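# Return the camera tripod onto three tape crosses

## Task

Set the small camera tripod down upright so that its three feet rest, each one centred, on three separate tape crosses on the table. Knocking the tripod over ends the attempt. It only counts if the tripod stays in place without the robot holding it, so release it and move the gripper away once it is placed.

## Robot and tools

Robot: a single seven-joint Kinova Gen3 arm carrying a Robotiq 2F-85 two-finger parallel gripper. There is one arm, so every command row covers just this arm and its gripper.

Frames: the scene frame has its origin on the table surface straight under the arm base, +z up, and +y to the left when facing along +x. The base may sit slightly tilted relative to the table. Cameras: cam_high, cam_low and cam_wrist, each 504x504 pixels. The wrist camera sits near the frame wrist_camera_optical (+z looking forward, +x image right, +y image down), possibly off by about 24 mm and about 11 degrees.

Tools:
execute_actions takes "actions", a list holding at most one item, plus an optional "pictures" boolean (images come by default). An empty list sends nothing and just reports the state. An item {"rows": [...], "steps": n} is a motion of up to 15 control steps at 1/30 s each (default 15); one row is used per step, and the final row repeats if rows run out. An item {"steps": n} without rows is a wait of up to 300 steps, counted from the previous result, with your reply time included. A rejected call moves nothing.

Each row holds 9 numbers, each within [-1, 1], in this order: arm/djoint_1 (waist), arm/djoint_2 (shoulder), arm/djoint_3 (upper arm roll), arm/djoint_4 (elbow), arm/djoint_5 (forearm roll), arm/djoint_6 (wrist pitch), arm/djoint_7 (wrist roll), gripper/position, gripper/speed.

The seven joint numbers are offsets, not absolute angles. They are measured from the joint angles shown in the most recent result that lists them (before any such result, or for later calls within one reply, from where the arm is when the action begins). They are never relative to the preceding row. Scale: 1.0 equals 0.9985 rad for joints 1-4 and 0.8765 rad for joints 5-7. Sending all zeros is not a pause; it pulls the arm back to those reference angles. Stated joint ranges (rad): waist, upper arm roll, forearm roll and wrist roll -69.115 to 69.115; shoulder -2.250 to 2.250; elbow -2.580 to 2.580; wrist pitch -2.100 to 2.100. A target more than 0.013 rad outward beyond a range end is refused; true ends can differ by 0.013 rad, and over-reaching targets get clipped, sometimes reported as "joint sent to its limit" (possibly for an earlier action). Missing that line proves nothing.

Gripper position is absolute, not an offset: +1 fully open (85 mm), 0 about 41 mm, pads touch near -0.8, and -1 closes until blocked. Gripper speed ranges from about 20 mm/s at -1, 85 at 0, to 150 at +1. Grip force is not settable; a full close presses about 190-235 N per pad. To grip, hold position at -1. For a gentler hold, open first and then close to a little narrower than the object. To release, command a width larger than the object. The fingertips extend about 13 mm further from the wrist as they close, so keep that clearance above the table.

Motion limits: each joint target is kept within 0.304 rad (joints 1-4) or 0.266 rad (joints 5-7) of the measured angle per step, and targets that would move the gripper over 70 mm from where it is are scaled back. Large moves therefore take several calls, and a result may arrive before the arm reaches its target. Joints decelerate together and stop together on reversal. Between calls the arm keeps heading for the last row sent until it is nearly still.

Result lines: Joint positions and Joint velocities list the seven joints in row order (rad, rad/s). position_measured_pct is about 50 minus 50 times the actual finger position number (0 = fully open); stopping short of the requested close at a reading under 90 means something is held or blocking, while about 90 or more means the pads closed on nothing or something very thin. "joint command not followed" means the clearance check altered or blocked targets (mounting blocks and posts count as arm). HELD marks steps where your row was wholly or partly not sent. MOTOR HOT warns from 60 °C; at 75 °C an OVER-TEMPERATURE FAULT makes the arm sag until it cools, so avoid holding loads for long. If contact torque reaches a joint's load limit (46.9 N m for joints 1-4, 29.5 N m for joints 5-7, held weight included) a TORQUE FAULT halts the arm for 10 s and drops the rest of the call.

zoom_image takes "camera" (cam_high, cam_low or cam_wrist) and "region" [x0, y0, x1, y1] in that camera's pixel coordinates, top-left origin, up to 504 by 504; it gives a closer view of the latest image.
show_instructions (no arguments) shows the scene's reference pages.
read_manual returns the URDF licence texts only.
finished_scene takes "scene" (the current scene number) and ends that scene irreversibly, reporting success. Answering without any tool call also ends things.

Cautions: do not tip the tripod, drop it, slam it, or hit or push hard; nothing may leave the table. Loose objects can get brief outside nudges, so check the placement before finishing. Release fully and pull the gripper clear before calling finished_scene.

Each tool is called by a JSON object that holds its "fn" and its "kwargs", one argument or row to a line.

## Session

{"fn": "show_instructions", "kwargs": {

}}

{"fn": "execute_actions", "kwargs": {
  "actions": []
}}

Reference images for this scene: manual page 1, manual page 2, manual page 3.

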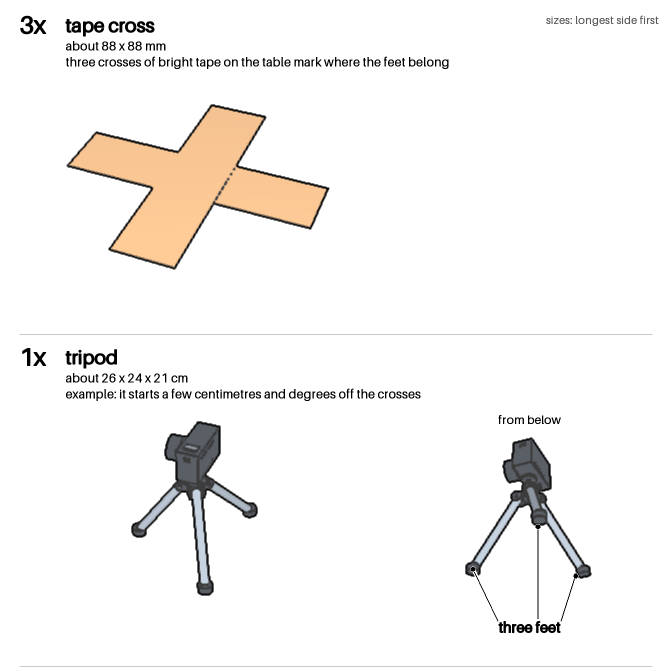

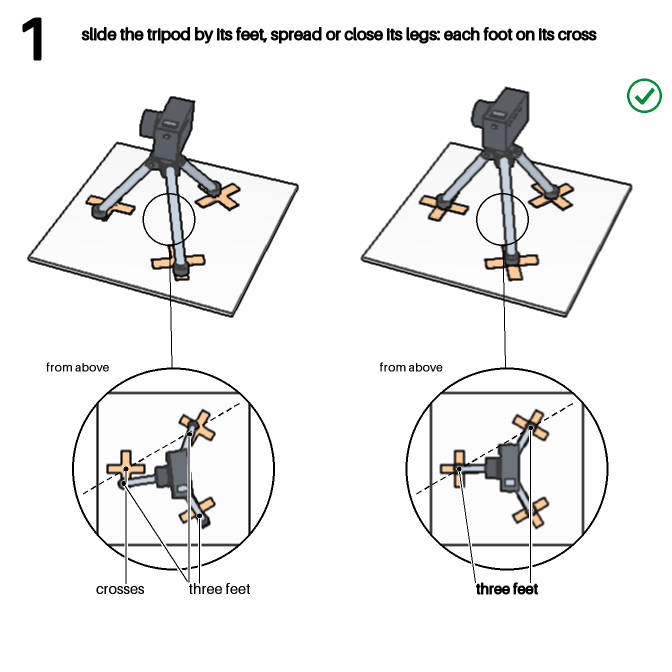

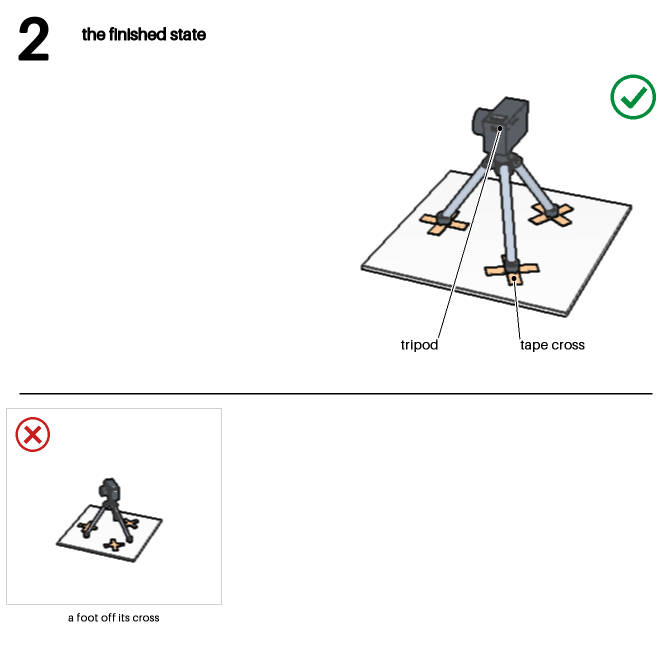

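Scene clock: 0.00 s of 8400.00 s.
position_measured_pct=0.0
Joint positions: [-0.312  1.207 -0.206  0.434 -0.292  1.828  2.006]
Joint velocities: [ 0.    -0.     0.001  0.     0.     0.    -0.001]

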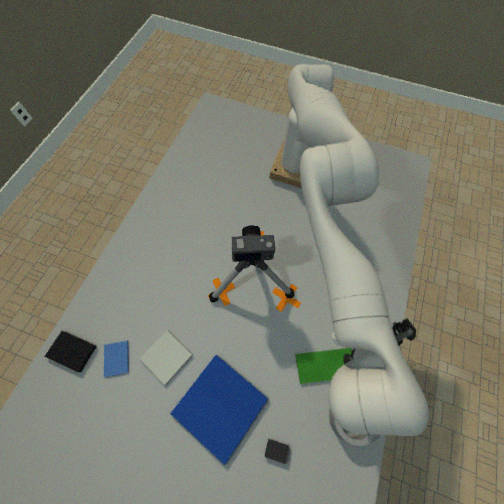

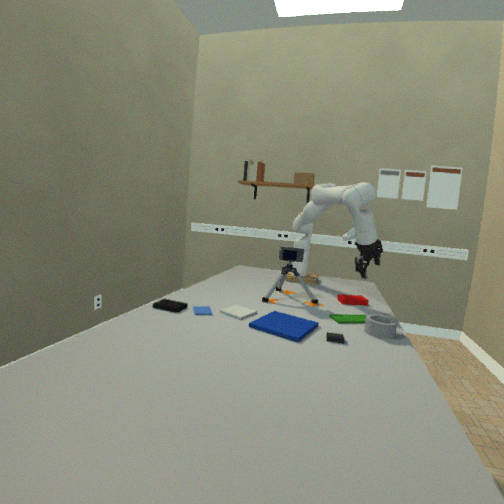

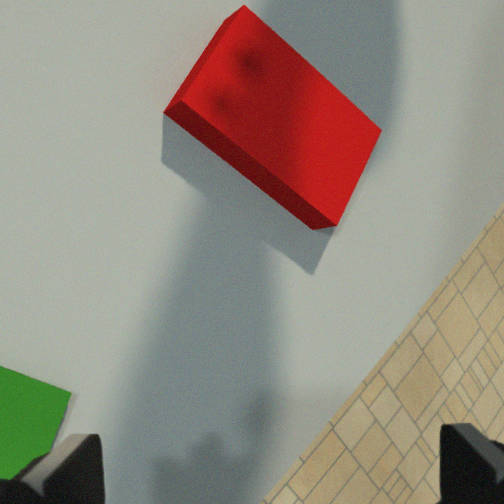

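{"fn": "execute_actions", "kwargs": {
  "actions": [
    {"rows": [[0.1953,-0.7868,0.2063,0.7927,0.3331,-0.3802,-0.4963,1,0]], "steps": 15}
  ],
  "pictures": false
}}

{"fn": "execute_actions", "kwargs": {
  "actions": [
    {"steps": 30}
  ]
}}

Scene clock: 24.33 s of 8400.00 s.
position_measured_pct=0.0
Joint positions: [-0.18   0.899 -0.066  0.738 -0.096  1.608  1.75 ]
Joint velocities: [ 0.219 -0.885  0.235  0.878  0.337 -0.398 -0.624]
Steps of this call (steps 1 to 90: nothing new was sent; then 20.83 s passed at rest; steps 91 to 105: all 15 steps of this action). Readings (joint positions | what the end effector reports):
91: [-0.311 1.206 -0.205 0.435 -0.292 1.827 2.006] | position_measured_pct=0.0
92: [-0.308 1.200 -0.203 0.441 -0.288 1.823 2.002] | position_measured_pct=0.0
94: [-0.292 1.172 -0.187 0.469 -0.267 1.801 1.981] | position_measured_pct=0.0
98: [-0.244 1.084 -0.135 0.555 -0.195 1.725 1.905] | position_measured_pct=0.0
105: the state above

Scene clock: 25.33 s of 8400.00 s.
position_measured_pct=0.0
Joint positions: [-0.117  0.421  0.     1.226  0.     1.494  1.571]
Joint velocities: [-0.001 -0.002  0.001 -0.     0.     0.    -0.   ]
Steps of this call (steps 1 to 30: the robot went on to your last target). Readings (joint positions | what the end effector reports):
1: [-0.173 0.870 -0.058 0.768 -0.085 1.595 1.730] | position_measured_pct=0.0
2: [-0.166 0.839 -0.051 0.798 -0.075 1.583 1.712] | position_measured_pct=0.0
4: [-0.155 0.775 -0.039 0.861 -0.058 1.563 1.680] | position_measured_pct=0.0
8: [-0.139 0.645 -0.022 0.992 -0.033 1.534 1.634] | position_measured_pct=0.0
30: the state above

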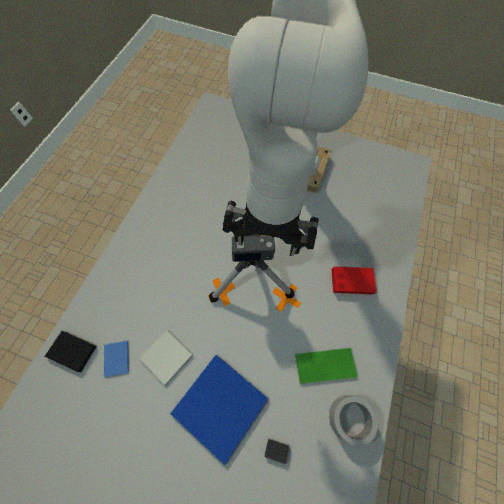

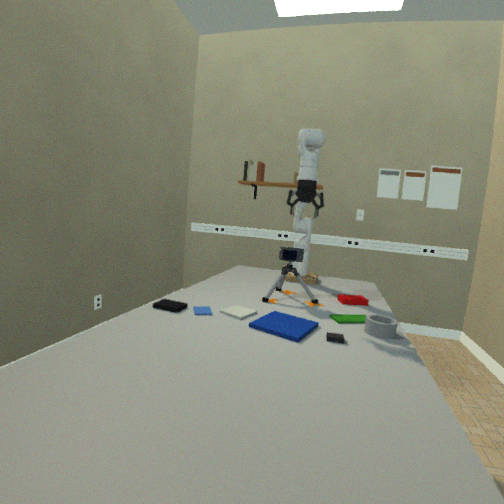

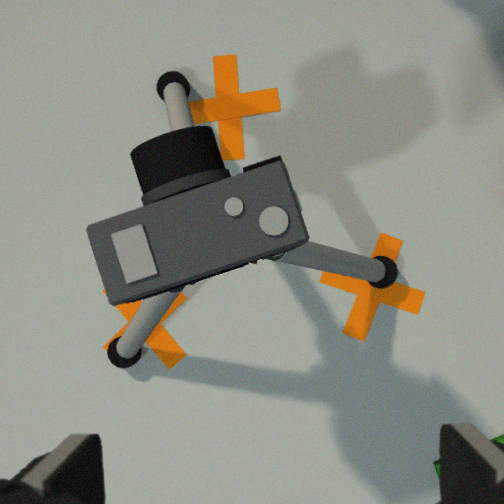

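{"fn": "zoom_image", "kwargs": {
  "camera": "cam_wrist",
  "region": [140,40,300,180]
}}

{"fn": "zoom_image", "kwargs": {
  "camera": "cam_wrist",
  "region": [300,215,460,355]
}}

{"fn": "zoom_image", "kwargs": {
  "camera": "cam_wrist",
  "region": [70,255,230,395]
}}

Region (140, 40, 300, 180) of cam_wrist's 504x504 image, scaled by 3.150; it fills the top 441 rows of this view, and the rest is white.

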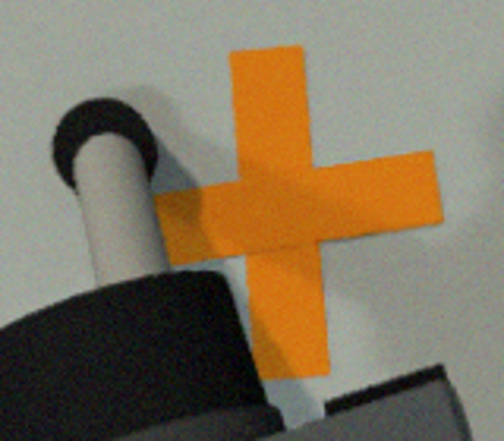

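Region (300, 215, 460, 355) of cam_wrist's 504x504 image, scaled by 3.150; it fills the top 441 rows of this view, and the rest is white.

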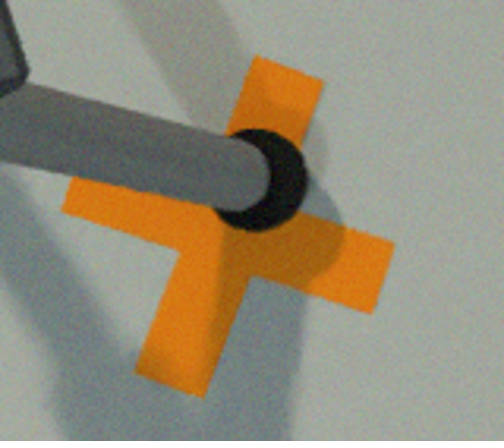

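Region (70, 255, 230, 395) of cam_wrist's 504x504 image, scaled by 3.150; it fills the top 441 rows of this view, and the rest is white.

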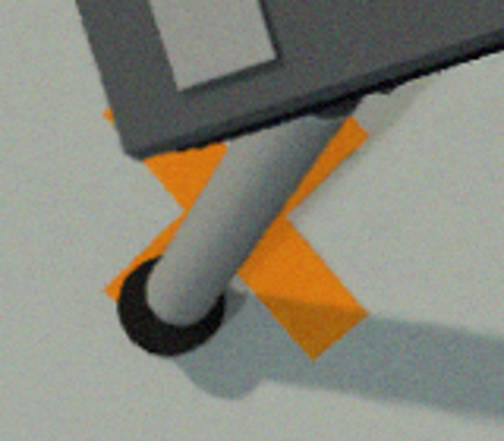

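{"fn": "execute_actions", "kwargs": {
  "actions": [
    {"rows": [[0.0153,-0.1451,0,0.4094,0,-0.3004,1.0,1,0]], "steps": 15}
  ],
  "pictures": false
}}

{"fn": "execute_actions", "kwargs": {
  "actions": [
    {"steps": 8}
  ],
  "pictures": false
}}

Scene clock: 93.27 s of 8400.00 s.
position_measured_pct=0.0
Joint positions: [-0.103  0.295  0.001  1.583  0.     1.26   1.983]
Joint velocities: [ 0.012 -0.112  0.     0.37  -0.    -0.207  1.216]
Steps of this call (steps 1 to 15: the robot went on to your last target; steps 16 to 90: nothing new was sent; then 64.43 s passed at rest; steps 91 to 105: all 15 steps of this action). Readings (joint positions | what the end effector reports):
91: [-0.117 0.420 0.000 1.227 0.000 1.494 1.572] | position_measured_pct=0.0
92: [-0.117 0.417 0.000 1.232 0.000 1.490 1.576] | position_measured_pct=0.0
94: [-0.115 0.403 0.000 1.258 -0.000 1.468 1.597] | position_measured_pct=0.0
98: [-0.110 0.349 0.000 1.377 0.000 1.371 1.702] | position_measured_pct=0.0
105: the state above

Scene clock: 93.53 s of 8400.00 s.
position_measured_pct=0.0
Joint positions: [-0.102  0.279  0.001  1.627  0.     1.235  2.308]
Joint velocities: [ 0.003 -0.027 -0.001  0.067 -0.    -0.037  1.216]
Steps of this call (steps 1 to 8: the robot went on to your last target). Readings (joint positions | what the end effector reports):
1: [-0.103 0.291 0.001 1.594 0.000 1.254 2.024] | position_measured_pct=0.0
2: [-0.103 0.288 0.001 1.603 0.000 1.249 2.064] | position_measured_pct=0.0
4: [-0.102 0.284 0.001 1.615 0.000 1.242 2.146] | position_measured_pct=0.0
8: the state above

{"fn": "execute_actions", "kwargs": {
  "actions": [
    {"rows": [[0,-0.003,-0.001,0.0078,0,-0.0049,1.0,1,0]], "steps": 15}
  ],
  "pictures": false
}}

{"fn": "execute_actions", "kwargs": {
  "actions": [
    {"steps": 14}
  ],
  "pictures": false
}}

Scene clock: 96.70 s of 8400.00 s.
position_measured_pct=0.0
Joint positions: [-0.102  0.276 -0.     1.635  0.     1.231  2.949]
Joint velocities: [-0.     0.    -0.     0.     0.    -0.001  1.216]
Steps of this call (steps 1 to 30: the robot went on to your last target; steps 31 to 80: nothing new was sent; steps 81 to 95: all 15 steps of this action). Readings (joint positions | what the end effector reports):
81: [-0.102 0.276 0.000 1.635 0.000 1.231 2.449] | position_measured_pct=0.0
82: [-0.102 0.276 0.000 1.635 0.000 1.231 2.457] | position_measured_pct=0.0
84: [-0.102 0.276 0.000 1.635 0.000 1.231 2.505] | position_measured_pct=0.0
88: [-0.102 0.276 -0.000 1.635 0.000 1.231 2.664] | position_measured_pct=0.0
95: the state above

Scene clock: 97.17 s of 8400.00 s.
position_measured_pct=0.0
Joint positions: [-0.102  0.276 -0.     1.635  0.     1.231  3.185]
Joint velocities: [-0.001  0.     0.001  0.    -0.     0.    -0.   ]
Steps of this call (steps 1 to 14: the robot went on to your last target). Readings (joint positions | what the end effector reports):
1: [-0.102 0.276 -0.000 1.635 0.000 1.231 2.989] | position_measured_pct=0.0
2: [-0.102 0.276 -0.000 1.635 0.000 1.231 3.030] | position_measured_pct=0.0
4: [-0.102 0.276 -0.000 1.635 0.000 1.231 3.111] | position_measured_pct=0.0
8: [-0.102 0.276 -0.001 1.635 0.000 1.231 3.184] | position_measured_pct=0.0
14: the state above

{"fn": "execute_actions", "kwargs": {
  "actions": [
    {"rows": [[0,0,0,0,0,0,0.3362,1,0]], "steps": 15}
  ]
}}

Scene clock: 98.90 s of 8400.00 s.
position_measured_pct=0.0
Joint positions: [-0.102  0.276 -0.     1.635  0.     1.231  3.48 ]
Joint velocities: [ 0.001 -0.    -0.001  0.    -0.     0.001 -0.   ]
Steps of this call (steps 1 to 30: the robot went on to your last target; steps 31 to 37: nothing new was sent; steps 38 to 52: all 15 steps of this action). Readings (joint positions | what the end effector reports):
38: [-0.102 0.276 -0.000 1.635 0.000 1.231 3.186] | position_measured_pct=0.0
39: [-0.102 0.276 -0.000 1.635 0.000 1.231 3.194] | position_measured_pct=0.0
41: [-0.102 0.276 -0.000 1.635 0.000 1.231 3.242] | position_measured_pct=0.0
45: [-0.102 0.276 -0.000 1.635 0.000 1.231 3.401] | position_measured_pct=0.0
52: the state above

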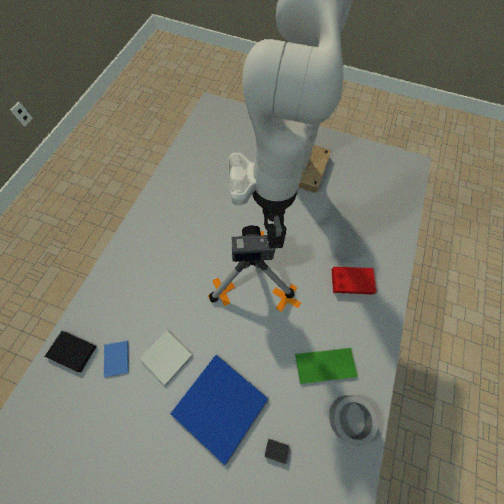

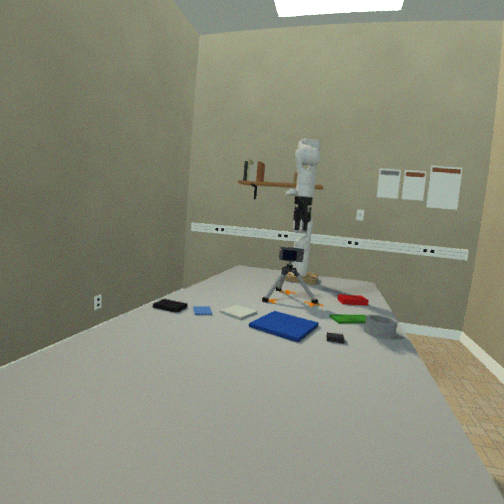

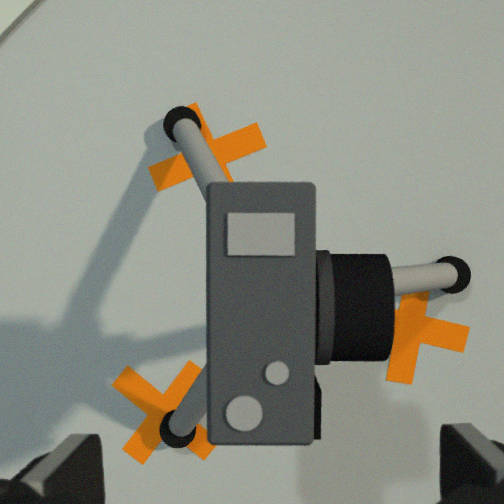

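{"fn": "execute_actions", "kwargs": {
  "actions": [
    {"rows": [[-0.0111,0.1205,0,0.1895,0,-0.3535,-0.0133,1,0]], "steps": 15}
  ],
  "pictures": false
}}

{"fn": "execute_actions", "kwargs": {
  "actions": [
    {"steps": 8}
  ]
}}

Scene clock: 112.30 s of 8400.00 s.
position_measured_pct=0.0
Joint positions: [-0.113  0.395 -0.001  1.824  0.     0.921  3.468]
Joint velocities: [-0.002  0.015  0.002  0.008  0.    -0.007 -0.001]
Steps of this call (steps 1 to 15: the robot went on to your last target; steps 16 to 90: nothing new was sent; then 9.90 s passed at rest; steps 91 to 105: all 15 steps of this action). Readings (joint positions | what the end effector reports):
91: [-0.102 0.277 -0.000 1.636 0.000 1.230 3.480] | position_measured_pct=0.0
92: [-0.102 0.280 -0.000 1.640 0.000 1.224 3.479] | position_measured_pct=0.0
94: [-0.104 0.297 -0.000 1.665 0.000 1.188 3.478] | position_measured_pct=0.0
98: [-0.109 0.355 -0.000 1.757 0.000 1.040 3.472] | position_measured_pct=0.0
105: the state above

Scene clock: 112.57 s of 8400.00 s.
position_measured_pct=0.0
Joint positions: [-0.113  0.397 -0.     1.825  0.     0.921  3.468]
Joint velocities: [-0.     0.002  0.     0.001  0.     0.001 -0.001]
Steps of this call (steps 1 to 8: the robot went on to your last target). Readings (joint positions | what the end effector reports):
1: [-0.113 0.395 -0.001 1.824 0.000 0.921 3.468] | position_measured_pct=0.0
2: [-0.113 0.396 -0.000 1.824 0.000 0.921 3.468] | position_measured_pct=0.0
4: [-0.113 0.396 -0.000 1.824 0.000 0.921 3.468] | position_measured_pct=0.0
8: the state above

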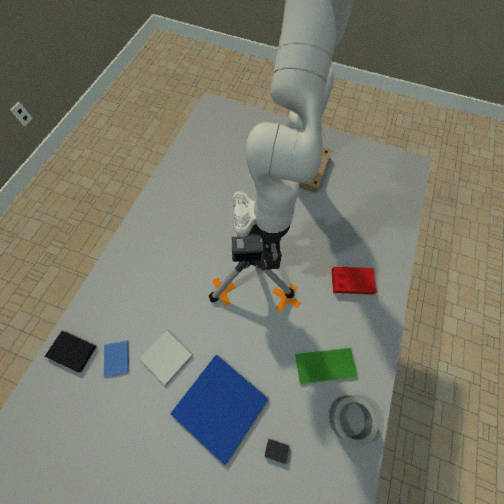

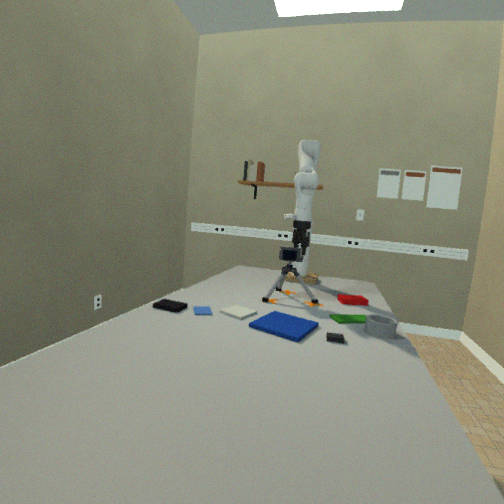

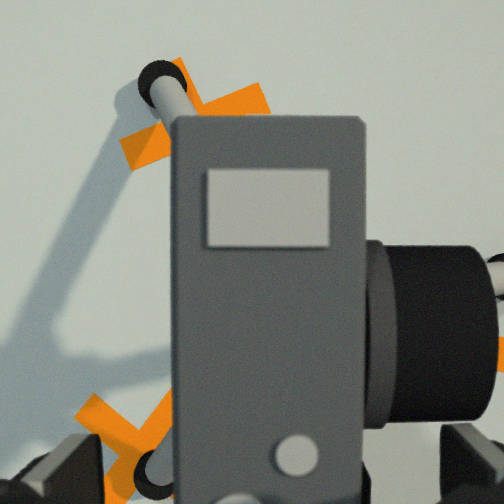

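{"fn": "execute_actions", "kwargs": {
  "actions": [
    {"rows": [[-0.0092,-0.0033,0,0.0042,0,-0.0022,-0.0105,1,0]], "steps": 10}
  ],
  "pictures": false
}}

{"fn": "execute_actions", "kwargs": {
  "actions": [
    {"rows": [[0,0,0,0,0,0,0,0.15,0]], "steps": 15}
  ]
}}

Scene clock: 118.73 s of 8400.00 s.
position_measured_pct=0.0
Joint positions: [-0.122  0.393 -0.     1.829  0.     0.919  3.459]
Joint velocities: [-0.002 -0.001  0.     0.    -0.    -0.001  0.001]
Steps of this call (steps 1 to 15: the robot went on to your last target; steps 16 to 90: nothing new was sent; then 2.83 s passed at rest; steps 91 to 100: all 10 steps of this action). Readings (joint positions | what the end effector reports):
91: [-0.114 0.396 -0.000 1.825 0.000 0.921 3.467] | position_measured_pct=0.0
92: [-0.119 0.395 0.000 1.827 0.001 0.920 3.464] | position_measured_pct=0.0
94: [-0.121 0.394 -0.001 1.828 -0.000 0.919 3.459] | position_measured_pct=0.0
98: [-0.122 0.393 -0.001 1.829 0.000 0.919 3.459] | position_measured_pct=0.0
100: the state above

Scene clock: 119.23 s of 8400.00 s.
position_measured_pct=36.5
Joint positions: [-0.122  0.393 -0.     1.829  0.     0.919  3.459]
Joint velocities: [-0.     0.     0.     0.001  0.     0.002  0.001]
Steps of this call (steps 1 to 15: all 15 steps of this action). Readings (joint positions | what the end effector reports):
1: [-0.122 0.393 -0.001 1.829 0.000 0.919 3.459] | position_measured_pct=0.0
2: [-0.122 0.393 -0.001 1.829 0.000 0.919 3.459] | position_measured_pct=0.4
4: [-0.122 0.393 -0.000 1.829 0.000 0.919 3.459] | position_measured_pct=4.4
8: [-0.122 0.393 -0.000 1.829 0.000 0.919 3.459] | position_measured_pct=15.9
15: the state above

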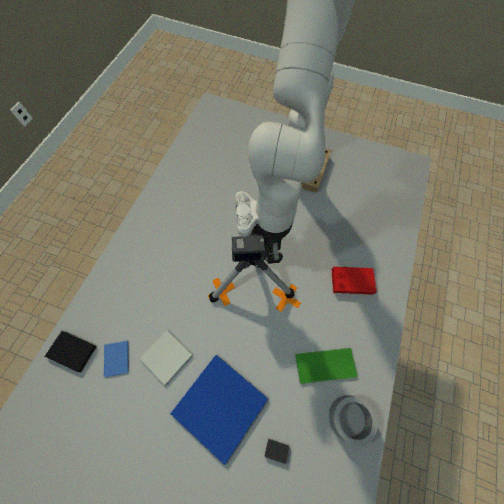

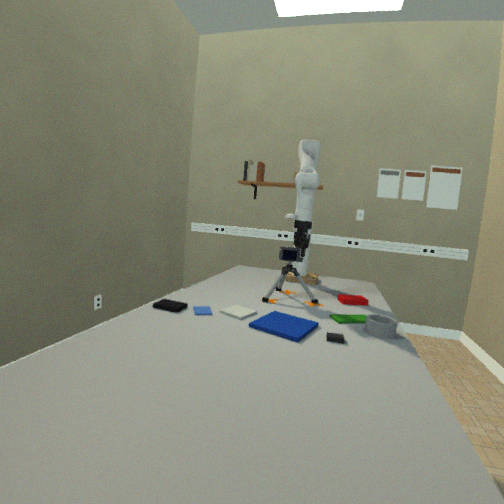

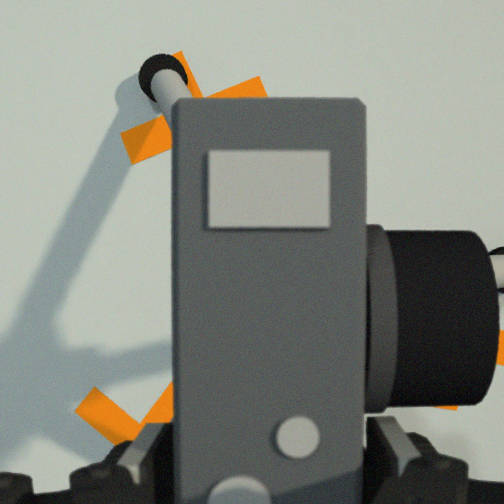

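{"fn": "execute_actions", "kwargs": {
  "actions": [
    {"rows": [[0,0,0,0,0,0,0,-1,-0.6]], "steps": 15}
  ]
}}

Scene clock: 122.20 s of 8400.00 s.
position_measured_pct=48.8
Joint positions: [-0.122  0.392 -0.     1.829 -0.     0.92   3.458]
Joint velocities: [-0.001 -0.    -0.     0.001  0.     0.001 -0.   ]
Steps of this call (steps 1 to 15: the robot went on to your last target; steps 16 to 74: nothing new was sent; steps 75 to 89: all 15 steps of this action). Readings (joint positions | what the end effector reports):
75: [-0.122 0.393 -0.000 1.829 0.000 0.919 3.459] | position_measured_pct=42.5
76: [-0.122 0.393 -0.000 1.829 0.000 0.919 3.459] | position_measured_pct=42.5
78: [-0.122 0.393 -0.000 1.829 0.000 0.920 3.459] | position_measured_pct=44.8
82: [-0.122 0.392 -0.000 1.829 -0.000 0.920 3.458] | position_measured_pct=48.0
89: the state above

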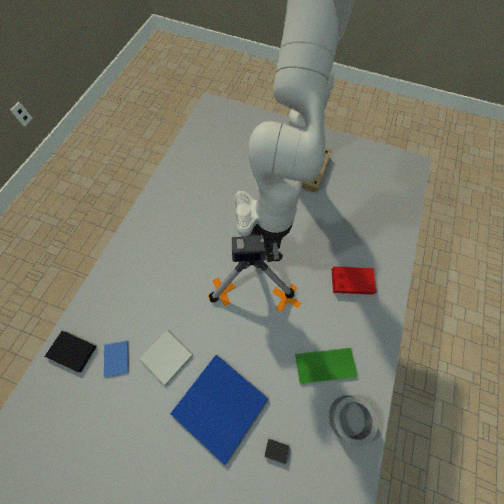

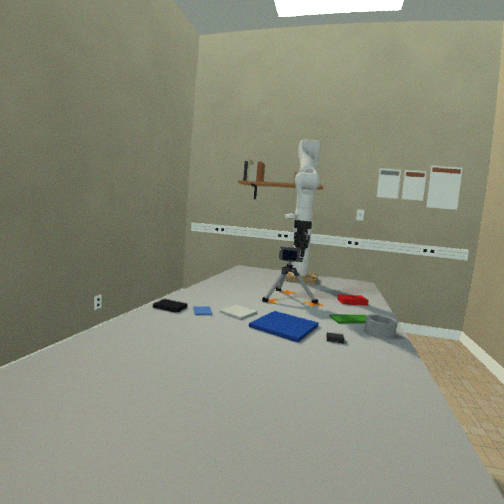

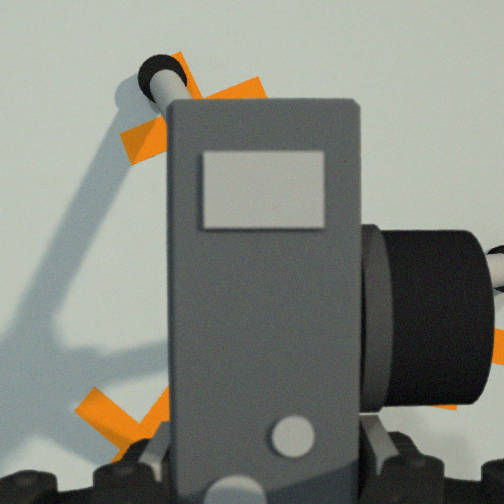

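{"fn": "execute_actions", "kwargs": {
  "actions": [
    {"rows": [[0,-0.0023,0,-0.0025,0,0.0056,0,-1,-0.6],[0,-0.0023,0,-0.0025,0,0.0056,0,-1,-0.6],[0,-0.0023,0,-0.0025,0,0.0056,0,-1,-0.6],[0,-0.0047,0,-0.005,0,0.0111,0,-1,-0.6],[0,-0.0047,0,-0.005,0,0.0111,0,-1,-0.6],[0,-0.0047,0,-0.005,0,0.0111,0,-1,-0.6],[0,-0.007,0,-0.0076,0,0.0167,0,-1,-0.6],[0,-0.007,0,-0.0076,0,0.0167,0,-1,-0.6],[0,-0.007,0,-0.0076,0,0.0167,0,-1,-0.6],[0,-0.0094,0,-0.0101,0,0.0222,0,-1,-0.6],[0,-0.0094,0,-0.0101,0,0.0222,0,-1,-0.6],[0,-0.0094,0,-0.0101,0,0.0222,0,-1,-0.6],[0,-0.0117,0,-0.0126,0,0.0278,0,-1,-0.6]], "steps": 15}
  ],
  "pictures": false
}}

{"fn": "execute_actions", "kwargs": {
  "actions": [
    {"steps": 20}
  ]
}}

Scene clock: 130.20 s of 8400.00 s.
position_measured_pct=48.8
Joint positions: [-0.122  0.381 -0.     1.817 -0.     0.944  3.458]
Joint velocities: [ 0.    -0.008 -0.001 -0.012  0.     0.019 -0.   ]
Steps of this call (steps 1 to 15: the robot went on to your last target; steps 16 to 90: nothing new was sent; then 4.50 s passed at rest; steps 91 to 105: all 15 steps of this action). Readings (joint positions | what the end effector reports):
91: [-0.122 0.391 -0.000 1.829 -0.000 0.921 3.458] | position_measured_pct=48.8
92: [-0.122 0.390 -0.000 1.828 -0.000 0.923 3.458] | position_measured_pct=48.8
94: [-0.122 0.390 -0.000 1.827 -0.000 0.925 3.458] | position_measured_pct=48.8
98: [-0.122 0.386 -0.000 1.823 -0.000 0.933 3.458] | position_measured_pct=48.8
105: the state above

Scene clock: 130.87 s of 8400.00 s.
position_measured_pct=48.8
Joint positions: [-0.122  0.38  -0.     1.816 -0.     0.945  3.458]
Joint velocities: [-0.001  0.     0.    -0.    -0.    -0.001  0.   ]
Steps of this call (steps 1 to 15: the robot went on to your last target; steps 16 to 20: nothing new was sent). Readings (joint positions | what the end effector reports):
1: [-0.122 0.381 -0.000 1.816 -0.000 0.944 3.458] | position_measured_pct=48.8
2: [-0.122 0.380 -0.000 1.816 -0.000 0.944 3.458] | position_measured_pct=48.8
4: [-0.122 0.380 -0.000 1.816 -0.000 0.945 3.458] | position_measured_pct=48.8
8: [-0.122 0.380 -0.000 1.816 -0.000 0.945 3.458] | position_measured_pct=48.8
20: the state above
The arm was judged still, so your last target was given up. Only a new action makes it travel on or press farther. Fingers that are still opening or closing keep moving.

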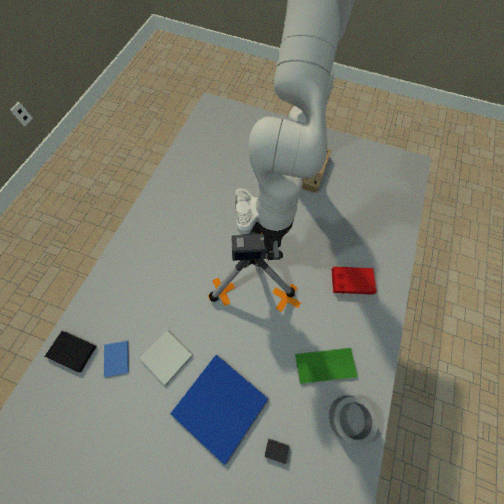

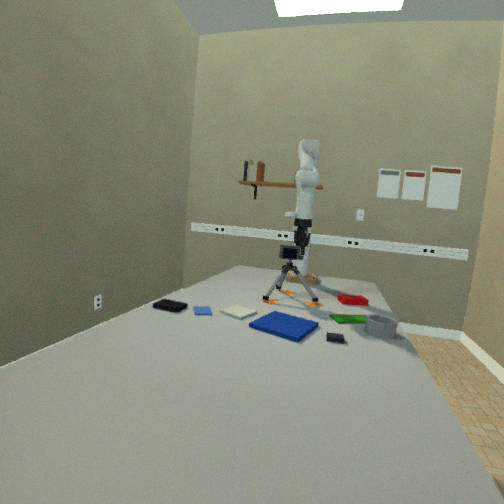

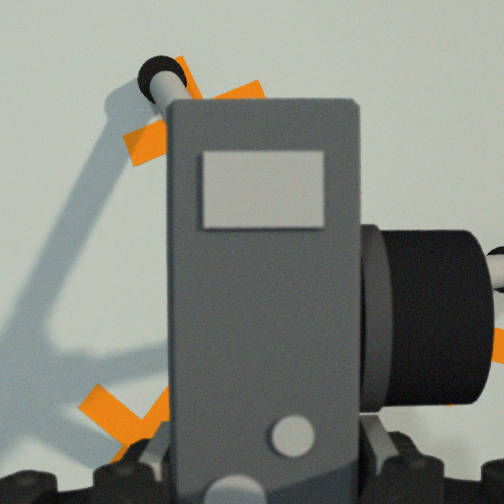

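{"fn": "execute_actions", "kwargs": {
  "actions": [
    {"rows": [[-0.0033,0.0008,0,-0.0013,0,0.0006,-0.0164,-1,-0.6],[-0.0067,0.0016,0,-0.0025,0,0.0011,-0.0328,-1,-0.6],[-0.01,0.0023,0,-0.0038,0,0.0017,-0.0493,-1,-0.6],[-0.0133,0.0031,0,-0.0051,0,0.0022,-0.0657,-1,-0.6],[-0.0166,0.0039,0,-0.0063,0,0.0028,-0.0821,-1,-0.6],[-0.02,0.0047,0,-0.0076,0,0.0034,-0.0985,-1,-0.6],[-0.0233,0.0055,0,-0.0089,0,0.0039,-0.1149,-1,-0.6],[-0.0266,0.0062,0,-0.0101,0,0.0045,-0.1314,-1,-0.6],[-0.0299,0.007,0,-0.0114,0,0.005,-0.1478,-1,-0.6],[-0.0333,0.0078,0,-0.0127,0,0.0056,-0.1642,-1,-0.6],[-0.0366,0.0086,0,-0.0139,0,0.0062,-0.1806,-1,-0.6],[-0.0399,0.0094,0,-0.0152,0,0.0067,-0.197,-1,-0.6],[-0.0432,0.0101,0,-0.0165,0,0.0073,-0.2135,-1,-0.6],[-0.0466,0.0109,0,-0.0177,0,0.0078,-0.2299,-1,-0.6],[-0.0499,0.0117,0,-0.019,0,0.0084,-0.2463,-1,-0.6]], "steps": 15}
  ],
  "pictures": false
}}

{"fn": "execute_actions", "kwargs": {
  "actions": [
    {"steps": 15}
  ]
}}

Scene clock: 163.77 s of 8400.00 s.
position_measured_pct=48.8
Joint positions: [-0.165  0.39  -0.     1.8   -0.     0.951  3.271]
Joint velocities: [-0.1    0.023  0.001 -0.039 -0.     0.014 -0.431]
Steps of this call (steps 1 to 90: nothing new was sent; then 29.40 s passed at rest; steps 91 to 105: all 15 steps of this action). Readings (joint positions | what the end effector reports):
91: [-0.122 0.380 -0.000 1.816 -0.000 0.945 3.457] | position_measured_pct=48.8
92: [-0.124 0.381 0.000 1.816 0.000 0.945 3.450] | position_measured_pct=48.8
94: [-0.130 0.382 0.000 1.814 -0.000 0.946 3.428] | position_measured_pct=48.8
98: [-0.142 0.385 -0.000 1.809 -0.000 0.947 3.372] | position_measured_pct=48.8
105: the state above

Scene clock: 164.27 s of 8400.00 s.
position_measured_pct=48.8
Joint positions: [-0.172  0.392 -0.     1.797 -0.     0.952  3.242]
Joint velocities: [-0.001  0.    -0.001 -0.     0.    -0.002 -0.   ]
Steps of this call (steps 1 to 15: the robot went on to your last target). Readings (joint positions | what the end effector reports):
1: [-0.168 0.391 -0.000 1.799 -0.000 0.951 3.257] | position_measured_pct=48.8
2: [-0.170 0.391 -0.001 1.798 -0.000 0.952 3.247] | position_measured_pct=48.8
4: [-0.170 0.392 -0.001 1.797 -0.000 0.952 3.242] | position_measured_pct=48.8
8: [-0.171 0.392 -0.000 1.797 -0.000 0.952 3.242] | position_measured_pct=48.8
15: the state above

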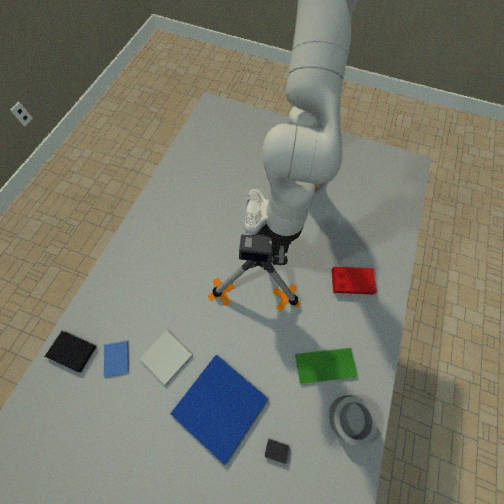

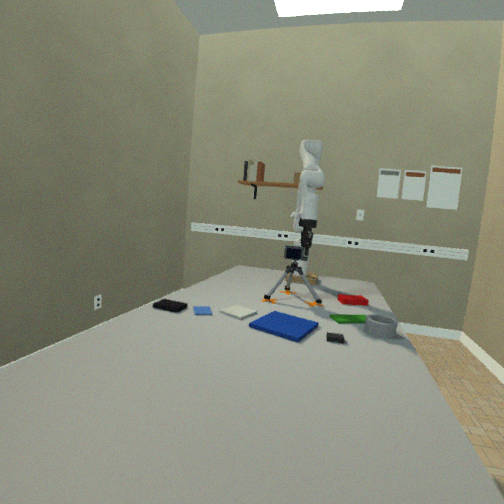

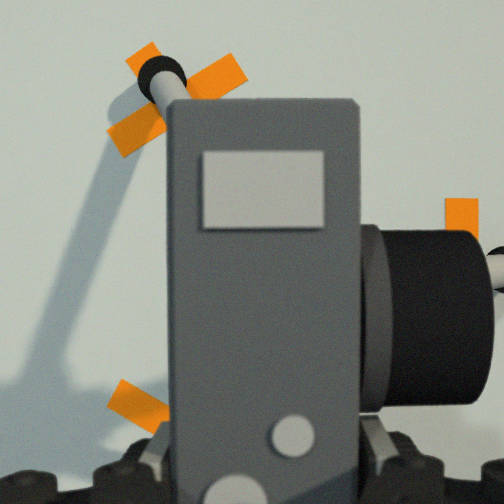

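{"fn": "execute_actions", "kwargs": {
  "actions": [
    {"rows": [[0,0.0022,0,0.0024,0,-0.0052,0,-1,-0.6],[0,0.0022,0,0.0024,0,-0.0052,0,-1,-0.6],[0,0.0022,0,0.0024,0,-0.0052,0,-1,-0.6],[0,0.0044,0,0.0047,0,-0.0104,0,-1,-0.6],[0,0.0044,0,0.0047,0,-0.0104,0,-1,-0.6],[0,0.0044,0,0.0047,0,-0.0104,0,-1,-0.6],[0,0.0066,0,0.0071,0,-0.0156,0,-1,-0.6],[0,0.0066,0,0.0071,0,-0.0156,0,-1,-0.6],[0,0.0066,0,0.0071,0,-0.0156,0,-1,-0.6],[0,0.0088,0,0.0094,0,-0.0208,0,-1,-0.6],[0,0.0088,0,0.0094,0,-0.0208,0,-1,-0.6],[0,0.0088,0,0.0094,0,-0.0208,0,-1,-0.6],[0,0.011,0,0.0118,0,-0.026,0,-1,-0.6]], "steps": 15}
  ],
  "pictures": false
}}

{"fn": "execute_actions", "kwargs": {
  "actions": [
    {"steps": 10}
  ]
}}

Scene clock: 175.20 s of 8400.00 s.
position_measured_pct=48.8
Joint positions: [-0.172  0.402 -0.     1.809 -0.     0.93   3.242]
Joint velocities: [-0.001  0.007  0.001  0.012 -0.001 -0.018  0.001]
Steps of this call (steps 1 to 15: the robot went on to your last target; steps 16 to 90: nothing new was sent; then 7.43 s passed at rest; steps 91 to 105: all 15 steps of this action). Readings (joint positions | what the end effector reports):
91: [-0.172 0.392 -0.000 1.798 -0.000 0.951 3.242] | position_measured_pct=48.8
92: [-0.172 0.393 -0.000 1.799 -0.000 0.949 3.242] | position_measured_pct=48.8
94: [-0.172 0.394 -0.000 1.800 -0.000 0.947 3.242] | position_measured_pct=48.8
98: [-0.172 0.398 -0.000 1.803 -0.000 0.940 3.242] | position_measured_pct=48.8
105: the state above

Scene clock: 175.53 s of 8400.00 s.
position_measured_pct=48.8
Joint positions: [-0.172  0.403 -0.     1.809 -0.     0.929  3.242]
Joint velocities: [-0.     0.001  0.     0.    -0.    -0.001 -0.   ]
Steps of this call (steps 1 to 10: the robot went on to your last target). Readings (joint positions | what the end effector reports):
1: [-0.172 0.403 -0.000 1.809 -0.000 0.929 3.242] | position_measured_pct=48.8
2: [-0.172 0.403 -0.000 1.809 -0.000 0.929 3.242] | position_measured_pct=48.8
4: [-0.172 0.403 -0.000 1.809 -0.000 0.929 3.242] | position_measured_pct=48.8
8: [-0.172 0.403 -0.000 1.809 -0.000 0.929 3.242] | position_measured_pct=48.8
10: the state above

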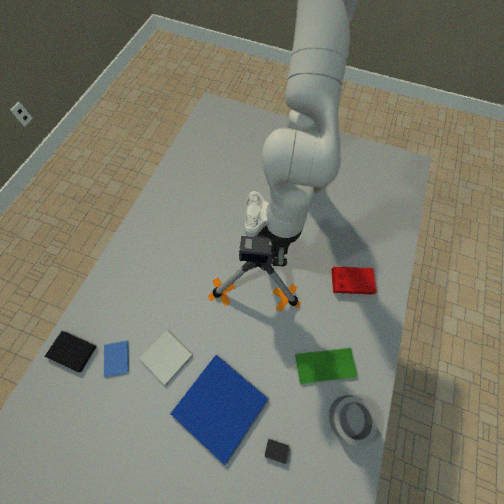

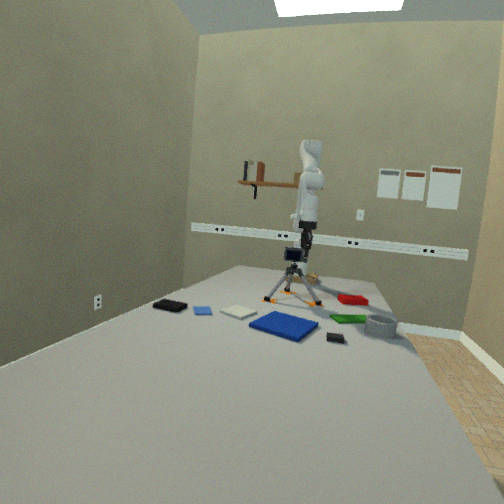

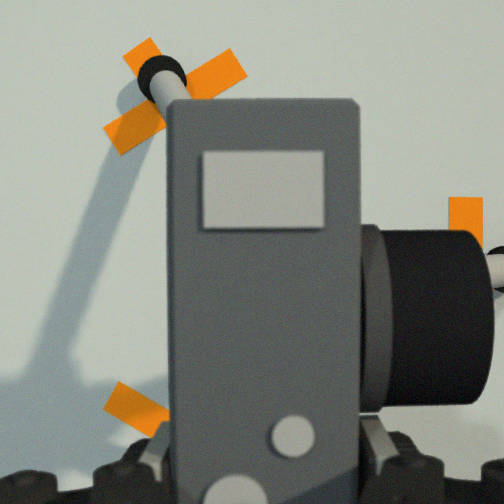

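{"fn": "execute_actions", "kwargs": {
  "actions": [
    {"rows": [[0,0.0007,0,0.0008,0,-0.0017,0,-1,-0.6],[0,0.0007,0,0.0008,0,-0.0017,0,-1,-0.6],[0,0.0007,0,0.0008,0,-0.0017,0,-1,-0.6],[0,0.0007,0,0.0008,0,-0.0017,0,0.6,-0.3]], "steps": 15}
  ],
  "pictures": false
}}

{"fn": "execute_actions", "kwargs": {
  "actions": [
    {"rows": [[0,-0.118,0,-0.187,0,0.348,0,0.6,-0.3]], "steps": 15}
  ],
  "pictures": false
}}

{"fn": "execute_actions", "kwargs": {
  "actions": [
    {"steps": 8}
  ]
}}

Scene clock: 183.03 s of 8400.00 s.
position_measured_pct=27.8
Joint positions: [-0.172  0.403 -0.     1.81  -0.     0.928  3.242]
Joint velocities: [ 0.001 -0.001 -0.     0.     0.     0.002 -0.   ]
Steps of this call (steps 1 to 15: the robot went on to your last target; steps 16 to 90: nothing new was sent; then 4.00 s passed at rest; steps 91 to 105: all 15 steps of this action). Readings (joint positions | what the end effector reports):
91: [-0.172 0.403 -0.000 1.809 -0.000 0.929 3.242] | position_measured_pct=48.8
92: [-0.172 0.403 -0.001 1.810 -0.001 0.928 3.242] | position_measured_pct=48.8
94: [-0.172 0.403 -0.001 1.810 -0.001 0.928 3.242] | position_measured_pct=48.8
98: [-0.172 0.404 -0.000 1.810 -0.000 0.928 3.242] | position_measured_pct=43.7
105: the state above

Scene clock: 183.53 s of 8400.00 s.
position_measured_pct=19.8
Joint positions: [-0.172  0.287 -0.     1.624 -0.     1.233  3.242]
Joint velocities: [ 0.001 -0.014 -0.001 -0.007 -0.     0.006 -0.001]
Steps of this call (steps 1 to 15: all 15 steps of this action). Readings (joint positions | what the end effector reports):
1: [-0.172 0.403 -0.000 1.809 -0.000 0.929 3.242] | position_measured_pct=25.4
2: [-0.172 0.400 -0.000 1.805 -0.000 0.935 3.242] | position_measured_pct=23.4
4: [-0.172 0.382 -0.000 1.780 -0.000 0.971 3.242] | position_measured_pct=21.0
8: [-0.172 0.325 -0.000 1.688 -0.000 1.119 3.242] | position_measured_pct=20.2
15: the state above

Scene clock: 183.80 s of 8400.00 s.
position_measured_pct=19.8
Joint positions: [-0.172  0.286 -0.     1.623 -0.     1.233  3.242]
Joint velocities: [-0.    -0.001  0.001 -0.     0.     0.    -0.   ]
Steps of this call (steps 1 to 8: the robot went on to your last target). Readings (joint positions | what the end effector reports):
1: [-0.172 0.287 -0.000 1.624 -0.000 1.233 3.242] | position_measured_pct=19.8
2: [-0.172 0.286 -0.000 1.623 -0.000 1.233 3.242] | position_measured_pct=19.8
4: [-0.172 0.286 -0.000 1.623 -0.000 1.233 3.242] | position_measured_pct=19.8
8: the state above

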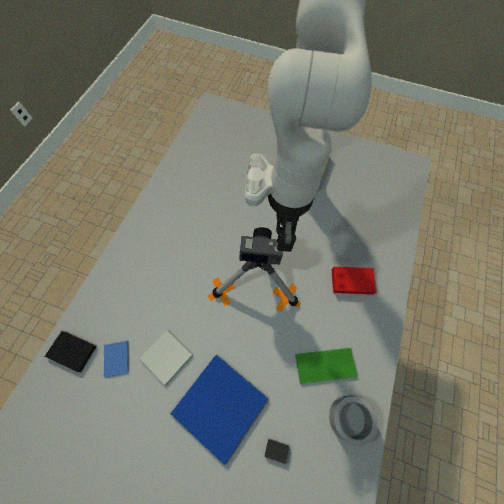

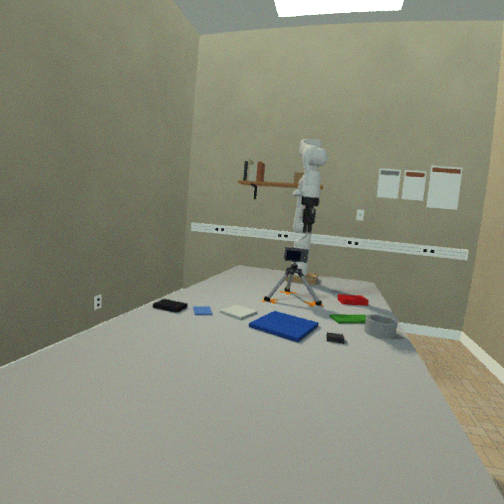

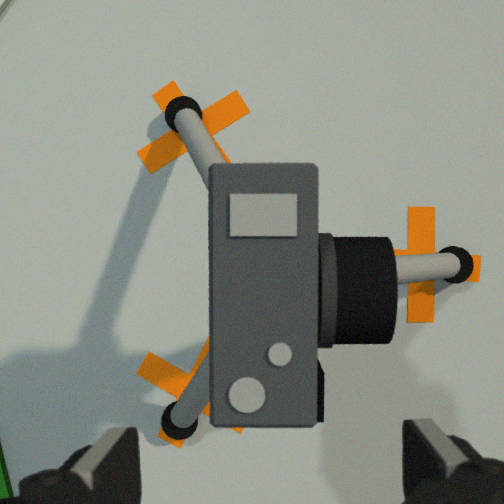

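{"fn": "execute_actions", "kwargs": {
  "actions": [
    {"rows": [[0.3249,0.3293,0,-0.5284,0,0.2263,0.9634,-0.5,0.5]], "steps": 15}
  ],
  "pictures": false
}}

{"fn": "execute_actions", "kwargs": {
  "actions": [
    {"steps": 16}
  ],
  "pictures": false
}}

{"fn": "execute_actions", "kwargs": {
  "actions": [
    {"rows": [[0,0.288,0,0.3521,0,-0.7292,0,-0.5,0.5]], "steps": 15}
  ],
  "pictures": false
}}

{"fn": "execute_actions", "kwargs": {
  "actions": [
    {"steps": 14}
  ]
}}

Scene clock: 215.53 s of 8400.00 s.
position_measured_pct=70.2
Joint positions: [ 0.088  0.55  -0.001  1.242 -0.     1.393  3.593]
Joint velocities: [ 0.386  0.384  0.015 -0.919  0.009  0.229  1.206]
Steps of this call (steps 1 to 15: the robot went on to your last target; steps 16 to 90: nothing new was sent; then 28.23 s passed at rest; steps 91 to 105: all 15 steps of this action). Readings (joint positions | what the end effector reports):
91: [-0.171 0.287 -0.001 1.623 -0.001 1.233 3.243] | position_measured_pct=19.8
92: [-0.164 0.293 -0.002 1.617 -0.001 1.237 3.246] | position_measured_pct=20.6
94: [-0.135 0.321 -0.003 1.591 -0.002 1.253 3.268] | position_measured_pct=26.2
98: [-0.034 0.425 -0.001 1.481 -0.000 1.315 3.364] | position_measured_pct=41.7
105: the state above

Scene clock: 216.07 s of 8400.00 s.
position_measured_pct=75.0
Joint positions: [ 0.152  0.614 -0.     1.096 -0.     1.431  4.087]
Joint velocities: [ 0.005  0.007 -0.002 -0.004 -0.001  0.002  0.003]
Steps of this call (steps 1 to 16: the robot went on to your last target). Readings (joint positions | what the end effector reports):
1: [0.100 0.562 -0.000 1.214 -0.000 1.400 3.633] | position_measured_pct=72.2
2: [0.110 0.572 0.000 1.190 0.000 1.406 3.674] | position_measured_pct=73.8
4: [0.125 0.586 0.000 1.155 0.000 1.415 3.755] | position_measured_pct=74.6
8: [0.141 0.603 -0.000 1.118 -0.000 1.425 3.918] | position_measured_pct=75.0
16: the state above

Scene clock: 216.57 s of 8400.00 s.
position_measured_pct=75.0
Joint positions: [ 0.152  0.836 -0.     1.365 -0.     1.105  4.087]
Joint velocities: [ 0.     0.407 -0.001  0.536 -0.    -1.205 -0.   ]
Steps of this call (steps 1 to 15: all 15 steps of this action). Readings (joint positions | what the end effector reports):
1: [0.152 0.615 -0.000 1.096 -0.000 1.431 4.087] | position_measured_pct=75.0
2: [0.152 0.619 -0.000 1.100 -0.000 1.427 4.087] | position_measured_pct=75.0
4: [0.152 0.644 -0.000 1.124 -0.000 1.405 4.087] | position_measured_pct=75.0
8: [0.152 0.717 -0.000 1.212 -0.000 1.326 4.087] | position_measured_pct=75.0
15: the state above

Scene clock: 217.03 s of 8400.00 s.
position_measured_pct=75.0
Joint positions: [ 0.152  0.901 -0.     1.447 -0.     0.792  4.087]
Joint velocities: [ 0.     0.004  0.     0.002  0.    -0.    -0.   ]
Steps of this call (steps 1 to 14: the robot went on to your last target). Readings (joint positions | what the end effector reports):
1: [0.152 0.849 -0.000 1.381 -0.000 1.064 4.087] | position_measured_pct=75.0
2: [0.152 0.859 -0.000 1.395 -0.000 1.024 4.087] | position_measured_pct=75.0
4: [0.152 0.875 -0.000 1.416 -0.000 0.943 4.087] | position_measured_pct=75.0
8: [0.152 0.898 -0.000 1.444 -0.000 0.807 4.087] | position_measured_pct=75.0
14: the state above

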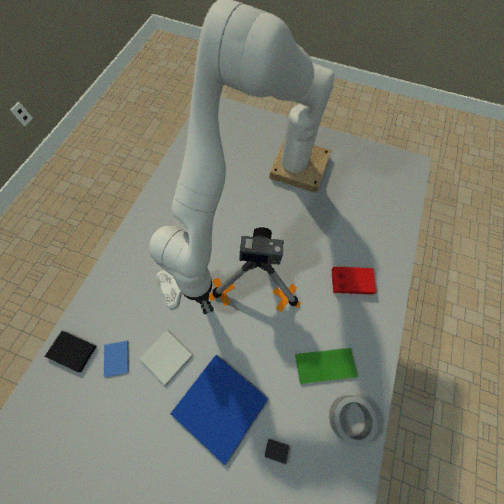

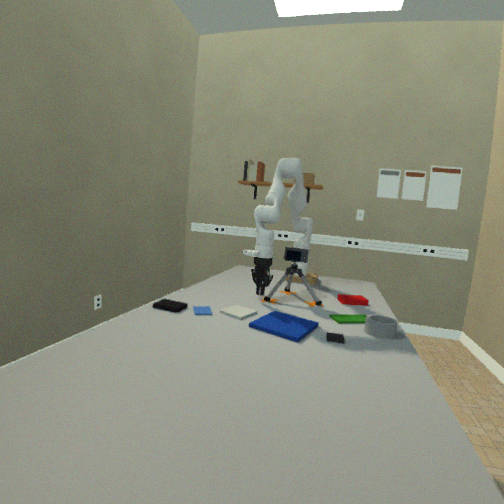

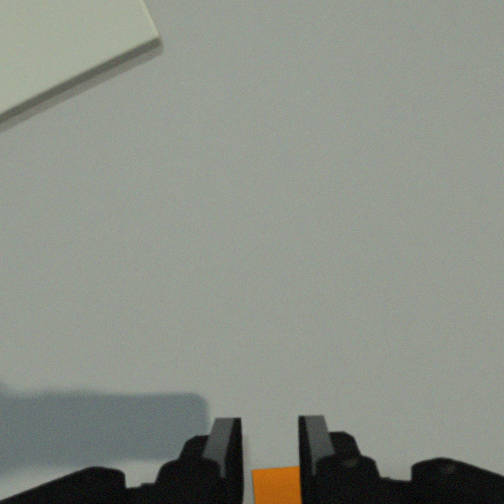

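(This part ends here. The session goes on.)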